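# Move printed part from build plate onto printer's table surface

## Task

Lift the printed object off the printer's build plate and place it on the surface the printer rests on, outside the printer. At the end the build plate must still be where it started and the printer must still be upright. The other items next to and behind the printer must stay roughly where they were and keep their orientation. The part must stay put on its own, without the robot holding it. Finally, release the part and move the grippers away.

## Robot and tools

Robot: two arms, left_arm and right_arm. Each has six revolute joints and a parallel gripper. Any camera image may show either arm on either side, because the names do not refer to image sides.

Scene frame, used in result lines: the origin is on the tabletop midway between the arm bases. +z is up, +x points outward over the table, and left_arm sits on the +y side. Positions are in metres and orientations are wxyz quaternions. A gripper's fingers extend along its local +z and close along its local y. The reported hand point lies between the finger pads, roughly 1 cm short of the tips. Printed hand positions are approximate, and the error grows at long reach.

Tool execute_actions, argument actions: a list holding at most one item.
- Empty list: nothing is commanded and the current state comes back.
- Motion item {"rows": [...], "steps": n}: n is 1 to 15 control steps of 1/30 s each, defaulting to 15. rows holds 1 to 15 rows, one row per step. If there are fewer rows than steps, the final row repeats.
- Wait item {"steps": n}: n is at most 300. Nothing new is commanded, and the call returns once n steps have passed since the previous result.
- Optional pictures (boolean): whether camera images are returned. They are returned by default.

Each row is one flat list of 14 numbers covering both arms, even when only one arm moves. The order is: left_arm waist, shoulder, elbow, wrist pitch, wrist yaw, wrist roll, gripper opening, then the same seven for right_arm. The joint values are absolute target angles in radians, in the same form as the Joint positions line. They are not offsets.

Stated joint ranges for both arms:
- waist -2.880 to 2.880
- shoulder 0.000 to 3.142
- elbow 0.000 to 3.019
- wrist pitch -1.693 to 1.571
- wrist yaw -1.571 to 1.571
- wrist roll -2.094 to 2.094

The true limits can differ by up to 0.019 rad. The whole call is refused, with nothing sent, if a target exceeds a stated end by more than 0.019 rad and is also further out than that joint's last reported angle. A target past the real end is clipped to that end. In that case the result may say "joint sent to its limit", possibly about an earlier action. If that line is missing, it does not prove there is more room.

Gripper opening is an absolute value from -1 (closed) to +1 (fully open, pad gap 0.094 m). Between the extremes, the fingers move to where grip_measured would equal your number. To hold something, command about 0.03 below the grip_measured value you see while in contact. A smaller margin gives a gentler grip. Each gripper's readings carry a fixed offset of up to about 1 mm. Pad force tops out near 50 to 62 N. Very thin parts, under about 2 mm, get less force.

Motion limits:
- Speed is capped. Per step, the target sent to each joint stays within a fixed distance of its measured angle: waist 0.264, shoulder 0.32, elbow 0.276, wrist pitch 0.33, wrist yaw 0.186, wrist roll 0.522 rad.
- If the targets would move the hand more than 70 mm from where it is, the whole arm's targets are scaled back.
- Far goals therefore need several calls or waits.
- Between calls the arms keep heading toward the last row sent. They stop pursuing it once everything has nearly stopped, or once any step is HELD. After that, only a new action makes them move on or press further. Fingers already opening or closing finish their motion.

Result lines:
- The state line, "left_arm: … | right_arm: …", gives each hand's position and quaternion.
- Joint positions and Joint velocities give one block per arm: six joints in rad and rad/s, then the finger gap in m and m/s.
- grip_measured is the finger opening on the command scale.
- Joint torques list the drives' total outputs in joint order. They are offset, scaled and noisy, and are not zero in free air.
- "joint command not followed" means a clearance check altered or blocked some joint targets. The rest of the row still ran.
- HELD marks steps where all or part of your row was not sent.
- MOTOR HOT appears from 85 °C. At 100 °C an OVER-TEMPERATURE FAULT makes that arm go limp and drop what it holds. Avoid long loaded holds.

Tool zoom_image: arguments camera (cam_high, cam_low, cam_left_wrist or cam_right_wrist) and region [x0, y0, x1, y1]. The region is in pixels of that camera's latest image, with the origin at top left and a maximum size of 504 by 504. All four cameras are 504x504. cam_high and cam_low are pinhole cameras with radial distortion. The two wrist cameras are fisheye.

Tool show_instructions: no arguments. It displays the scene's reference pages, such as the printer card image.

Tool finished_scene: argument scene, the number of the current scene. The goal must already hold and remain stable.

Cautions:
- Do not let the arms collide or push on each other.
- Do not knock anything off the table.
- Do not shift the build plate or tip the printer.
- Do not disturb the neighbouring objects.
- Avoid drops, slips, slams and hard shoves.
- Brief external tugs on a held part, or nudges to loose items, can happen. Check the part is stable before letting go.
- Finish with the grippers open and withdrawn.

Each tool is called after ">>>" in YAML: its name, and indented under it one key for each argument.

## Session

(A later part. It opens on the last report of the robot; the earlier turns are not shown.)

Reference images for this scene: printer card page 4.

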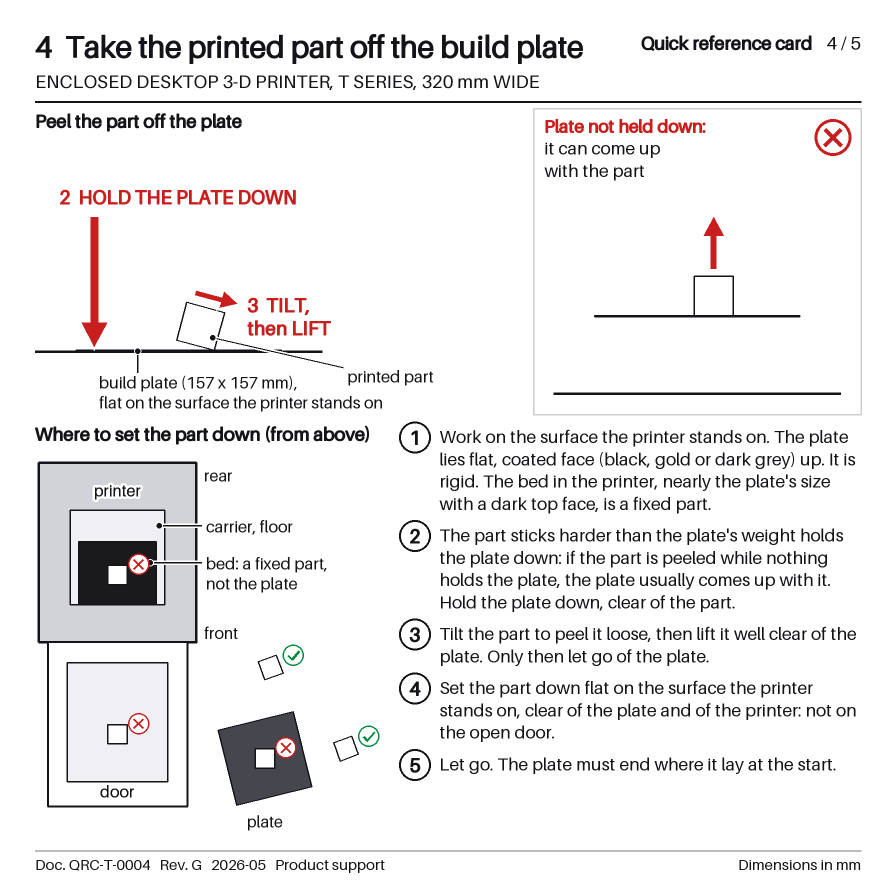

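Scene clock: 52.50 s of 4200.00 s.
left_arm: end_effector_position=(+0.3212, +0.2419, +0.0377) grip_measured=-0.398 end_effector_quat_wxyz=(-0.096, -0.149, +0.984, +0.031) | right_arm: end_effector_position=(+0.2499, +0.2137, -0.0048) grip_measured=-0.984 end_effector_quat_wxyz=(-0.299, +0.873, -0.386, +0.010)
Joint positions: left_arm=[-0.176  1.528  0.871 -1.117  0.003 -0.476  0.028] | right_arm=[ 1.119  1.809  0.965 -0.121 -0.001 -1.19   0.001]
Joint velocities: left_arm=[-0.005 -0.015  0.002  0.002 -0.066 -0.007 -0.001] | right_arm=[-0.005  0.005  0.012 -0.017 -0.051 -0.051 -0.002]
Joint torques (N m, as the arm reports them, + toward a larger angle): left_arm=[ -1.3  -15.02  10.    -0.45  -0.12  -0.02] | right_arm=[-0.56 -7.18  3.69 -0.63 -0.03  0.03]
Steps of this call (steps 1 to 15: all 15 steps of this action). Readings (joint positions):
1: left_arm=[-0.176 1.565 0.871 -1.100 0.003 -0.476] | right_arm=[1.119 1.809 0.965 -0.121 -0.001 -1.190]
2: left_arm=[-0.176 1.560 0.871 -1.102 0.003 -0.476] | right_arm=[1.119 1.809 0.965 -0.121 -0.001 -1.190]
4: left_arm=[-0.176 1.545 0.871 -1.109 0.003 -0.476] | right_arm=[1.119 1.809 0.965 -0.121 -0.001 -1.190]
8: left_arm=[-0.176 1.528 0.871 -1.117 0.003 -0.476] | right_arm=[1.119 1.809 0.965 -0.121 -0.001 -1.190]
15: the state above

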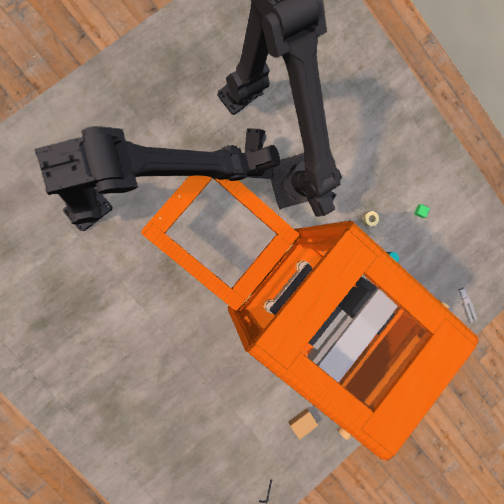

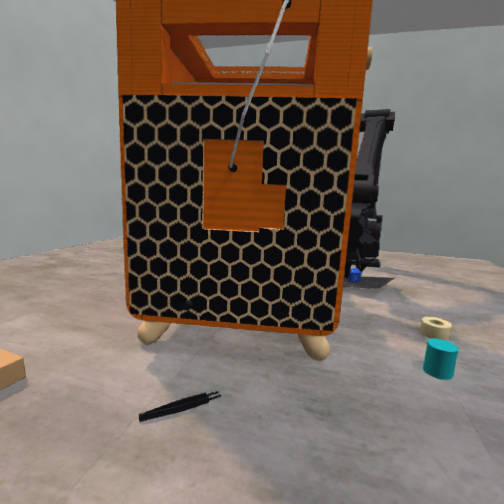

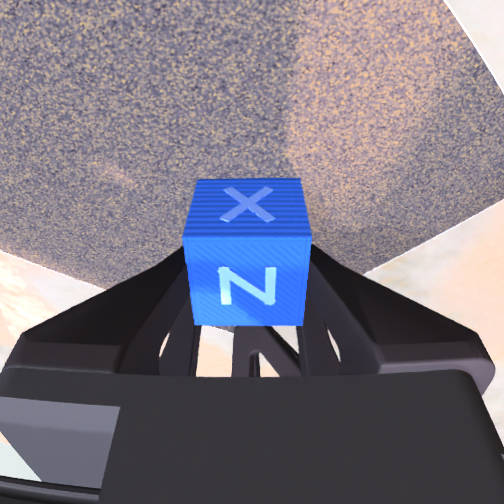

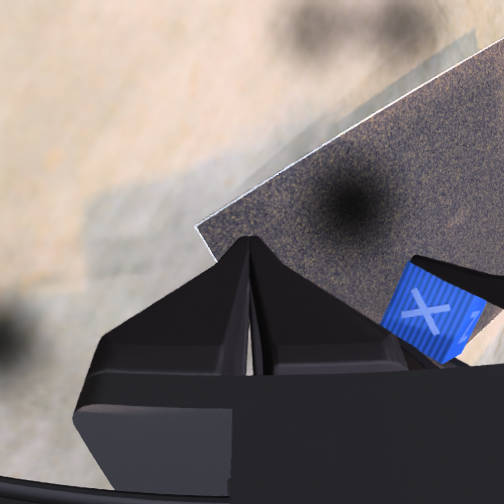

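>>> execute_actions:
  actions:
    - {"rows":[[-0.175,1.62,0.97,-1.16,0,-0.48,-0.45,1.115,1.92,0.92,-0.19,0,-1.2,-1]]}
  pictures: false

>>> execute_actions:
  actions:
    - {"rows":[[-0.175,1.69,1.055,-1.28,0,-0.48,-0.45,1.115,1.92,0.92,-0.19,0,-1.2,-1]]}
  pictures: false

>>> execute_actions:
  actions:
    - {"rows":[[-0.175,1.76,1.13,-1.39,0,-0.48,-0.45,1.115,1.92,0.92,-0.19,0,-1.2,-1]]}

Scene clock: 67.20 s of 4200.00 s.
left_arm: end_effector_position=(+0.3253, +0.2410, +0.0267) grip_measured=-0.398 end_effector_quat_wxyz=(-0.134, -0.148, +0.979, +0.044) | right_arm: end_effector_position=(+0.2501, +0.2136, -0.0048) grip_measured=-0.984 end_effector_quat_wxyz=(-0.298, +0.873, -0.386, +0.011)
Joint positions: left_arm=[-0.177  1.611  0.92  -1.163  0.003 -0.476  0.028] | right_arm=[ 1.119  1.809  0.965 -0.121  0.    -1.19   0.001]
Joint velocities: left_arm=[-0.005 -0.015 -0.002  0.002  0.022 -0.007 -0.001] | right_arm=[ 0.005  0.005 -0.012 -0.002 -0.037 -0.037 -0.001]
Joint torques (N m, as the arm reports them, + toward a larger angle): left_arm=[ -0.43 -12.69   9.17  -0.24  -0.1    0.02] | right_arm=[-0.42 -7.2   3.71 -0.71 -0.06  0.05]
Steps of this call (steps 1 to 15: the robot went on to your last target; steps 16 to 90: nothing new was sent; then 11.20 s passed at rest; steps 91 to 105: all 15 steps of this action). Readings (joint positions):
91: left_arm=[-0.176 1.535 0.876 -1.126 0.002 -0.476] | right_arm=[1.119 1.809 0.965 -0.121 -0.001 -1.190]
92: left_arm=[-0.176 1.549 0.888 -1.139 0.002 -0.476] | right_arm=[1.119 1.809 0.965 -0.121 -0.001 -1.190]
94: left_arm=[-0.177 1.586 0.906 -1.152 0.003 -0.476] | right_arm=[1.119 1.809 0.965 -0.121 0.000 -1.190]
98: left_arm=[-0.177 1.611 0.920 -1.163 0.003 -0.476] | right_arm=[1.119 1.809 0.965 -0.121 0.000 -1.190]
105: the state above

Scene clock: 67.70 s of 4200.00 s.
left_arm: end_effector_position=(+0.3412, +0.2383, +0.0364) grip_measured=-0.398 end_effector_quat_wxyz=(-0.167, -0.147, +0.973, +0.055) | right_arm: end_effector_position=(+0.2501, +0.2136, -0.0048) grip_measured=-0.984 end_effector_quat_wxyz=(-0.298, +0.873, -0.386, +0.011)
Joint positions: left_arm=[-0.177  1.676  1.02  -1.269  0.002 -0.476  0.028] | right_arm=[ 1.119  1.809  0.965 -0.121  0.    -1.19   0.001]
Joint velocities: left_arm=[-0.005 -0.015 -0.007 -0.007  0.007 -0.037  0.   ] | right_arm=[-0.005  0.005 -0.002 -0.027 -0.007  0.022  0.   ]
Joint torques (N m, as the arm reports them, + toward a larger angle): left_arm=[ -0.33 -14.     8.29  -0.7   -0.09  -0.01] | right_arm=[-0.4  -6.95  3.72 -0.67 -0.07  0.03]
Steps of this call (steps 1 to 15: all 15 steps of this action). Readings (joint positions):
1: left_arm=[-0.177 1.618 0.930 -1.188 0.003 -0.476] | right_arm=[1.119 1.809 0.965 -0.121 0.000 -1.190]
2: left_arm=[-0.177 1.632 0.951 -1.223 0.002 -0.476] | right_arm=[1.119 1.809 0.965 -0.121 0.000 -1.190]
4: left_arm=[-0.177 1.661 0.989 -1.257 0.002 -0.476] | right_arm=[1.119 1.809 0.965 -0.121 0.000 -1.190]
8: left_arm=[-0.177 1.676 1.019 -1.263 0.002 -0.476] | right_arm=[1.119 1.809 0.965 -0.121 0.000 -1.190]
15: the state above

Scene clock: 68.20 s of 4200.00 s.
left_arm: end_effector_position=(+0.3449, +0.2376, +0.0417) grip_measured=-0.398 end_effector_quat_wxyz=(-0.213, -0.146, +0.964, +0.071) | right_arm: end_effector_position=(+0.2501, +0.2136, -0.0048) grip_measured=-0.984 end_effector_quat_wxyz=(-0.298, +0.873, -0.386, +0.011)
Joint positions: left_arm=[-0.177  1.74   1.095 -1.378  0.002 -0.476  0.028] | right_arm=[ 1.119  1.809  0.965 -0.121  0.    -1.19   0.001]
Joint velocities: left_arm=[-0.024 -0.005  0.007  0.007 -0.051 -0.037  0.   ] | right_arm=[ 0.005  0.005 -0.017 -0.017  0.007  0.081 -0.001]
Joint torques (N m, as the arm reports them, + toward a larger angle): left_arm=[ -0.44 -14.31   8.37  -1.04  -0.05  -0.01] | right_arm=[-0.63 -7.28  3.66 -0.64 -0.08  0.05]
Steps of this call (steps 1 to 15: all 15 steps of this action). Readings (joint positions):
1: left_arm=[-0.177 1.682 1.030 -1.294 0.002 -0.476] | right_arm=[1.119 1.809 0.965 -0.121 0.000 -1.190]
2: left_arm=[-0.177 1.695 1.048 -1.332 0.002 -0.476] | right_arm=[1.119 1.809 0.965 -0.121 0.000 -1.190]
4: left_arm=[-0.177 1.721 1.079 -1.365 0.002 -0.476] | right_arm=[1.119 1.809 0.965 -0.121 0.000 -1.190]
8: left_arm=[-0.177 1.740 1.095 -1.373 0.002 -0.476] | right_arm=[1.119 1.809 0.965 -0.121 0.000 -1.190]
15: the state above

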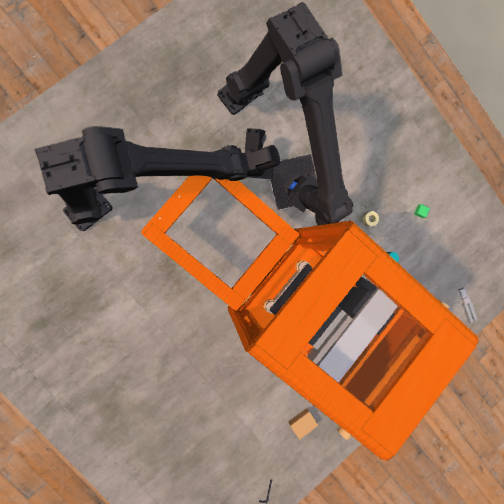

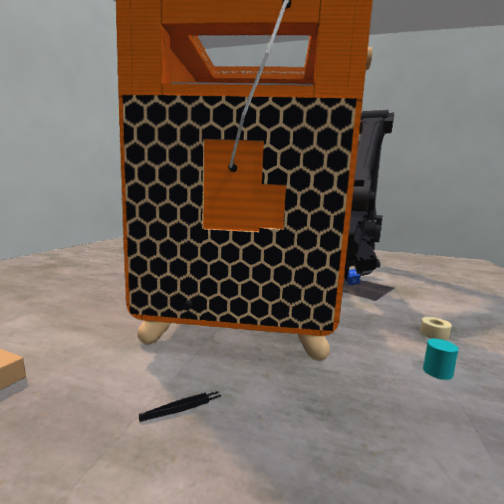

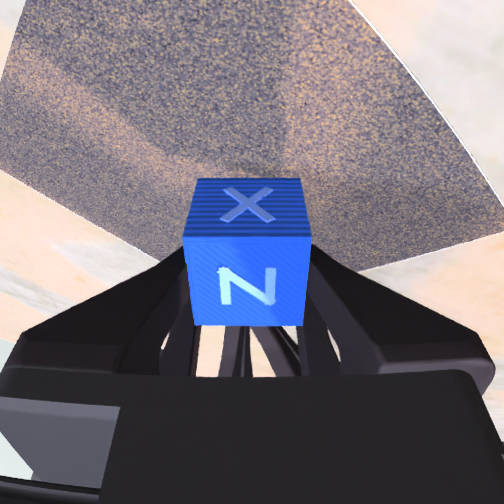

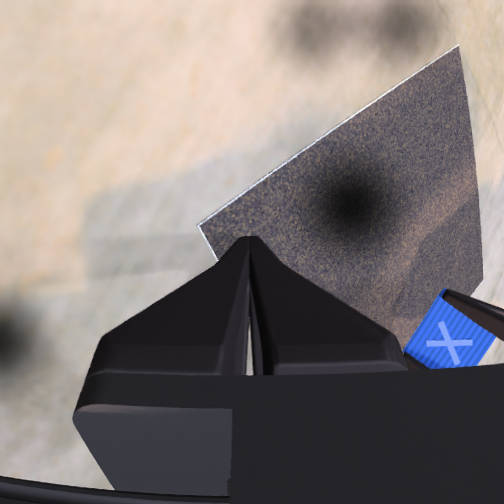

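Free.

>>> execute_actions:
  actions:
    - {"rows":[[-0.05,1.55,1.05,-1.3,0,-0.48,-0.45,1.115,1.92,0.92,-0.19,0,-1.2,-1]]}
  pictures: false

>>> execute_actions:
  actions:
    - {"rows":[[0.18,1.5,0.945,-1.05,0,-0.48,-0.45,1.118,1.75,0.98,-0.12,0,-1.2,-1]]}
  pictures: false

>>> execute_actions:
  actions:
    - {"rows":[[0.4,1.56,0.945,-0.94,0,-0.48,-0.45,1.118,1.58,0.98,-0.25,0,-1.2,-1]]}
  pictures: false

>>> execute_actions:
  actions:
    - {"rows":[[0.4,1.615,0.945,-0.89,0,-0.48,-0.45,1.118,1.4,0.98,-0.4,0,-1.2,-1]]}
  pictures: false

>>> execute_actions:
  actions:
    - {"rows":[[0.4,1.65,0.945,-0.89,0,-0.48,-0.45,1.118,1.4,0.98,-0.4,0,-1.2,-1]]}
  pictures: false

>>> execute_actions:
  actions:
    - {"rows":[[0.4,1.64,0.945,-0.89,0,-0.48,0.4,1.118,1.4,0.98,-0.4,0,-1.2,-1]]}
  pictures: false

>>> execute_actions:
  actions:
    - {"rows":[[0.4,1.4,0.96,-1.05,0,-0.48,0.4,1.118,1.4,0.98,-0.4,0,-1.2,-1]]}

Scene clock: 82.83 s of 4200.00 s.
left_arm: end_effector_position=(+0.3597, +0.2839, +0.0969) grip_measured=-0.398 end_effector_quat_wxyz=(-0.103, -0.213, +0.971, +0.028) | right_arm: end_effector_position=(+0.2501, +0.2136, -0.0048) grip_measured=-0.984 end_effector_quat_wxyz=(-0.298, +0.873, -0.386, +0.011)
Joint positions: left_arm=[-0.044  1.525  1.05  -1.309 -0.001 -0.476  0.028] | right_arm=[ 1.119  1.809  0.965 -0.121  0.    -1.19   0.001]
Joint velocities: left_arm=[-0.083  0.054 -0.002 -0.027  0.007 -0.037  0.   ] | right_arm=[-0.015 -0.015 -0.012  0.002 -0.037  0.022 -0.001]
Joint torques (N m, as the arm reports them, + toward a larger angle): left_arm=[ -1.3  -12.52   6.9   -0.01   0.06   0.01] | right_arm=[-0.87 -7.25  3.65 -0.58 -0.07  0.03]
Steps of this call (steps 1 to 15: the robot went on to your last target; steps 16 to 90: nothing new was sent; then 11.13 s passed at rest; steps 91 to 105: all 15 steps of this action). Readings (joint positions):
91: left_arm=[-0.169 1.726 1.088 -1.360 0.004 -0.476] | right_arm=[1.119 1.809 0.965 -0.121 0.000 -1.190]
92: left_arm=[-0.154 1.701 1.071 -1.335 0.004 -0.476] | right_arm=[1.119 1.809 0.965 -0.121 0.000 -1.190]
94: left_arm=[-0.103 1.629 1.051 -1.318 0.004 -0.476] | right_arm=[1.119 1.809 0.965 -0.121 0.000 -1.190]
98: left_arm=[-0.025 1.523 1.050 -1.310 -0.001 -0.476] | right_arm=[1.119 1.809 0.965 -0.121 0.000 -1.190]
105: the state above

Scene clock: 83.33 s of 4200.00 s.
left_arm: end_effector_position=(+0.3735, +0.3709, +0.0649) grip_measured=-0.398 end_effector_quat_wxyz=(-0.023, -0.326, +0.945, +0.005) | right_arm: end_effector_position=(+0.2524, +0.2184, +0.0127) grip_measured=-0.984 end_effector_quat_wxyz=(-0.314, +0.868, -0.384, +0.012)
Joint positions: left_arm=[ 0.188  1.512  0.955 -1.06  -0.002 -0.476  0.028] | right_arm=[ 1.119  1.779  0.968 -0.119  0.    -1.19   0.001]
Joint velocities: left_arm=[-0.23   0.005 -0.007 -0.007  0.007  0.037  0.001] | right_arm=[-0.015 -0.005  0.002  0.012 -0.037  0.022 -0.001]
Joint torques (N m, as the arm reports them, + toward a larger angle): left_arm=[ -0.39 -14.26   6.27   0.21   0.15   0.02] | right_arm=[ -0.13 -16.26   7.62   1.76  -0.08   0.03]
Steps of this call (steps 1 to 15: all 15 steps of this action). Readings (joint positions):
1: left_arm=[-0.035 1.523 1.038 -1.267 0.004 -0.476] | right_arm=[1.119 1.802 0.968 -0.119 0.000 -1.190]
2: left_arm=[-0.012 1.517 1.017 -1.202 0.006 -0.476] | right_arm=[1.119 1.798 0.968 -0.119 0.000 -1.190]
4: left_arm=[0.071 1.512 0.982 -1.113 0.006 -0.476] | right_arm=[1.119 1.790 0.968 -0.119 0.000 -1.190]
8: left_arm=[0.218 1.512 0.956 -1.065 -0.002 -0.476] | right_arm=[1.119 1.779 0.968 -0.119 0.000 -1.190]
15: the state above

Scene clock: 83.83 s of 4200.00 s.
left_arm: end_effector_position=(+0.3709, +0.4611, +0.0533) grip_measured=-0.399 end_effector_quat_wxyz=(+0.016, -0.429, +0.903, +0.001) | right_arm: end_effector_position=(+0.2478, +0.2088, +0.1089) grip_measured=-0.984 end_effector_quat_wxyz=(-0.355, +0.855, -0.378, +0.013)
Joint positions: left_arm=[ 0.41   1.541  0.953 -0.949 -0.002 -0.476  0.028] | right_arm=[ 1.119  1.566  0.964 -0.243  0.    -1.19   0.001]
Joint velocities: left_arm=[-0.23   0.005  0.002 -0.007 -0.051  0.022  0.001] | right_arm=[-0.005  0.034 -0.007 -0.027 -0.007  0.037 -0.001]
Joint torques (N m, as the arm reports them, + toward a larger angle): left_arm=[ -0.18 -11.84   6.44   0.51   0.14   0.  ] | right_arm=[ -0.23 -11.45   9.08   1.7   -0.05   0.03]
Steps of this call (steps 1 to 15: all 15 steps of this action). Readings (joint positions):
1: left_arm=[0.193 1.513 0.954 -1.043 0.004 -0.476] | right_arm=[1.119 1.772 0.968 -0.139 0.000 -1.190]
2: left_arm=[0.213 1.515 0.953 -1.017 0.006 -0.476] | right_arm=[1.119 1.757 0.966 -0.171 0.000 -1.190]
4: left_arm=[0.290 1.523 0.953 -0.973 0.006 -0.476] | right_arm=[1.119 1.712 0.964 -0.217 0.000 -1.190]
8: left_arm=[0.432 1.539 0.953 -0.949 -0.002 -0.476] | right_arm=[1.119 1.606 0.964 -0.239 0.000 -1.190]
15: the state above

Scene clock: 84.33 s of 4200.00 s.
left_arm: end_effector_position=(+0.3791, +0.4588, +0.0302) grip_measured=-0.399 end_effector_quat_wxyz=(+0.011, -0.423, +0.906, +0.001) | right_arm: end_effector_position=(+0.2342, +0.1808, +0.1760) grip_measured=-0.984 end_effector_quat_wxyz=(-0.365, +0.851, -0.376, +0.013)
Joint positions: left_arm=[ 0.397  1.602  0.953 -0.9   -0.002 -0.476  0.028] | right_arm=[ 1.119  1.389  0.96  -0.393  0.    -1.19   0.001]
Joint velocities: left_arm=[-0.005 -0.015  0.002 -0.022 -0.081  0.051 -0.   ] | right_arm=[-0.034 -0.015 -0.007  0.002 -0.051 -0.051 -0.   ]
Joint torques (N m, as the arm reports them, + toward a larger angle): left_arm=[ -0.53 -13.07   6.04   0.55   0.16   0.01] | right_arm=[-0.3  -9.91  9.95  1.58 -0.05  0.01]
Steps of this call (steps 1 to 15: all 15 steps of this action). Readings (joint positions):
1: left_arm=[0.403 1.544 0.953 -0.941 -0.002 -0.476] | right_arm=[1.119 1.559 0.964 -0.272 0.000 -1.190]
2: left_arm=[0.399 1.551 0.953 -0.926 -0.002 -0.476] | right_arm=[1.119 1.542 0.962 -0.317 0.000 -1.190]
4: left_arm=[0.397 1.571 0.953 -0.906 -0.002 -0.476] | right_arm=[1.119 1.496 0.960 -0.377 0.000 -1.190]
8: left_arm=[0.397 1.601 0.953 -0.901 -0.002 -0.476] | right_arm=[1.119 1.408 0.960 -0.390 0.000 -1.190]
15: the state above

Scene clock: 84.83 s of 4200.00 s.
left_arm: end_effector_position=(+0.3774, +0.4581, +0.0208) grip_measured=-0.399 end_effector_quat_wxyz=(-0.000, -0.423, +0.906, +0.001) | right_arm: end_effector_position=(+0.2342, +0.1808, +0.1760) grip_measured=-0.984 end_effector_quat_wxyz=(-0.365, +0.851, -0.376, +0.013)
Joint positions: left_arm=[ 0.397  1.626  0.953 -0.898 -0.002 -0.476  0.028] | right_arm=[ 1.119  1.389  0.96  -0.393  0.    -1.19   0.001]
Joint velocities: left_arm=[-0.015 -0.005 -0.012 -0.002  0.051 -0.037 -0.   ] | right_arm=[-0.005 -0.015 -0.012  0.007 -0.007 -0.081 -0.001]
Joint torques (N m, as the arm reports them, + toward a larger angle): left_arm=[ -0.06 -12.29   5.81   0.33   0.16   0.  ] | right_arm=[-0.42 -9.51  9.96  1.73 -0.06  0.02]
Steps of this call (steps 1 to 15: all 15 steps of this action). Readings (joint positions):
1: left_arm=[0.397 1.604 0.953 -0.900 -0.002 -0.476] | right_arm=[1.119 1.389 0.960 -0.393 0.000 -1.190]
2: left_arm=[0.397 1.607 0.953 -0.900 -0.002 -0.476] | right_arm=[1.119 1.389 0.960 -0.393 0.000 -1.190]
4: left_arm=[0.397 1.616 0.953 -0.900 -0.002 -0.476] | right_arm=[1.119 1.389 0.960 -0.393 0.000 -1.190]
8: left_arm=[0.397 1.626 0.953 -0.898 -0.002 -0.476] | right_arm=[1.119 1.389 0.960 -0.393 0.000 -1.190]
15: the state above

Scene clock: 85.33 s of 4200.00 s.
left_arm: end_effector_position=(+0.3775, +0.4581, +0.0208) grip_measured=+0.398 end_effector_quat_wxyz=(+0.000, -0.423, +0.906, +0.001) | right_arm: end_effector_position=(+0.2342, +0.1808, +0.1760) grip_measured=-0.984 end_effector_quat_wxyz=(-0.365, +0.851, -0.376, +0.013)
Joint positions: left_arm=[ 0.397  1.626  0.953 -0.897 -0.002 -0.476  0.066] | right_arm=[ 1.119  1.389  0.96  -0.393  0.    -1.19   0.001]
Joint velocities: left_arm=[-0.005 -0.005  0.007  0.007  0.022  0.007 -0.   ] | right_arm=[-0.024  0.005 -0.002  0.007  0.022  0.051 -0.   ]
Joint torques (N m, as the arm reports them, + toward a larger angle): left_arm=[ -0.67 -13.34   5.86   0.42   0.15   0.02] | right_arm=[-0.17 -9.56  9.95  1.6  -0.05  0.03]
Steps of this call (steps 1 to 15: all 15 steps of this action). Readings (joint positions):
1: left_arm=[0.397 1.626 0.953 -0.898 -0.002 -0.476] | right_arm=[1.119 1.389 0.960 -0.393 0.000 -1.190]
2: left_arm=[0.397 1.626 0.953 -0.898 -0.002 -0.476] | right_arm=[1.119 1.389 0.960 -0.393 0.000 -1.190]
4: left_arm=[0.397 1.626 0.953 -0.897 -0.002 -0.476] | right_arm=[1.119 1.389 0.960 -0.393 0.000 -1.190]
8: left_arm=[0.397 1.626 0.953 -0.897 -0.002 -0.476] | right_arm=[1.119 1.389 0.960 -0.393 0.000 -1.190]
15: the state above

Scene clock: 85.83 s of 4200.00 s.
left_arm: end_effector_position=(+0.3572, +0.4496, +0.1126) grip_measured=+0.398 end_effector_quat_wxyz=(+0.052, -0.422, +0.905, -0.001) | right_arm: end_effector_position=(+0.2342, +0.1808, +0.1760) grip_measured=-0.984 end_effector_quat_wxyz=(-0.365, +0.851, -0.376, +0.013)
Joint positions: left_arm=[ 0.397  1.373  0.947 -1.041 -0.002 -0.476  0.066] | right_arm=[ 1.119  1.389  0.96  -0.393  0.    -1.19   0.001]
Joint velocities: left_arm=[-0.005  0.171 -0.012  0.002  0.066  0.007 -0.   ] | right_arm=[-0.015 -0.005 -0.012  0.007 -0.022  0.022  0.   ]
Joint torques (N m, as the arm reports them, + toward a larger angle): left_arm=[-0.17 -9.53  8.71 -0.02  0.14  0.01] | right_arm=[-0.46 -9.65  9.95  1.71 -0.07  0.03]
Steps of this call (steps 1 to 15: all 15 steps of this action). Readings (joint positions):
1: left_arm=[0.397 1.615 0.953 -0.917 -0.002 -0.476] | right_arm=[1.119 1.389 0.960 -0.393 0.000 -1.190]
2: left_arm=[0.397 1.592 0.950 -0.953 -0.002 -0.476] | right_arm=[1.119 1.389 0.960 -0.393 0.000 -1.190]
4: left_arm=[0.397 1.515 0.947 -1.010 -0.002 -0.476] | right_arm=[1.119 1.389 0.960 -0.393 0.000 -1.190]
8: left_arm=[0.397 1.368 0.947 -1.036 -0.002 -0.476] | right_arm=[1.119 1.389 0.960 -0.393 0.000 -1.190]
15: the state above

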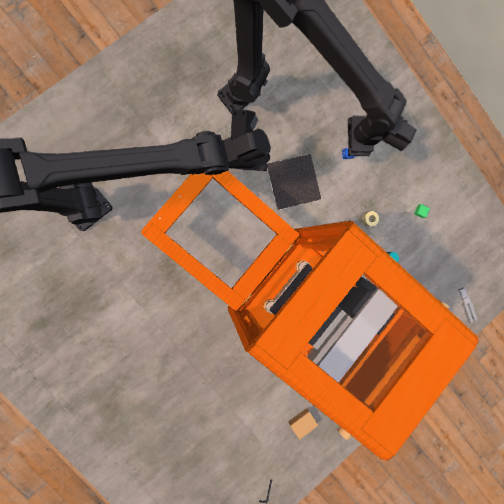

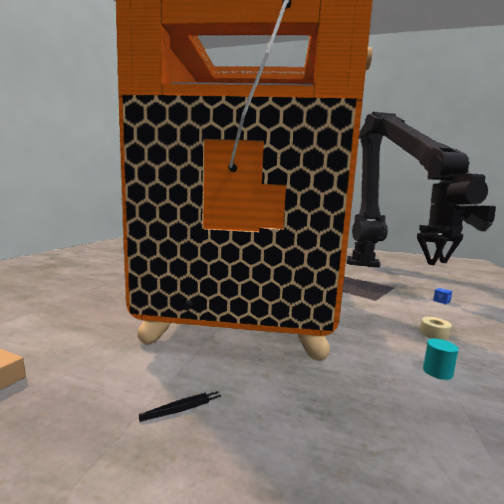

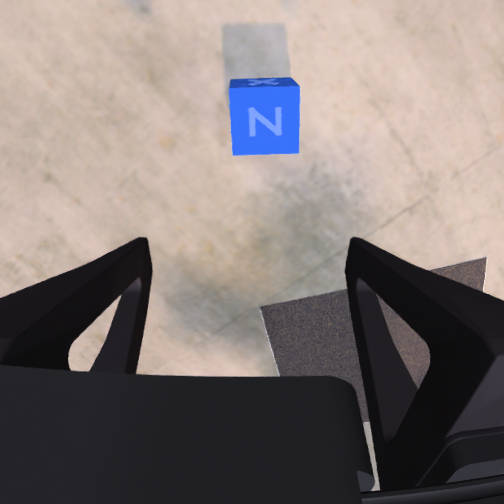

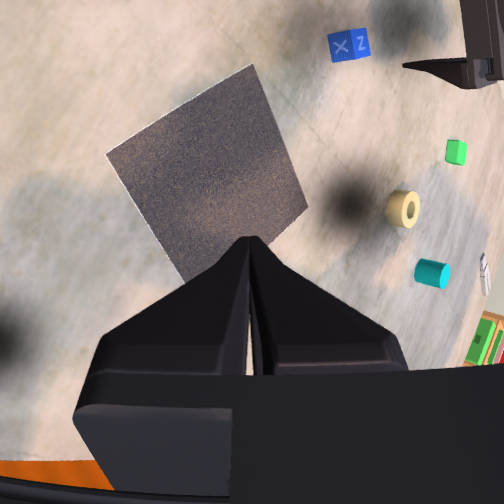

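>>> finished_scene:
  scene: 2

The scene is finished: the task was done.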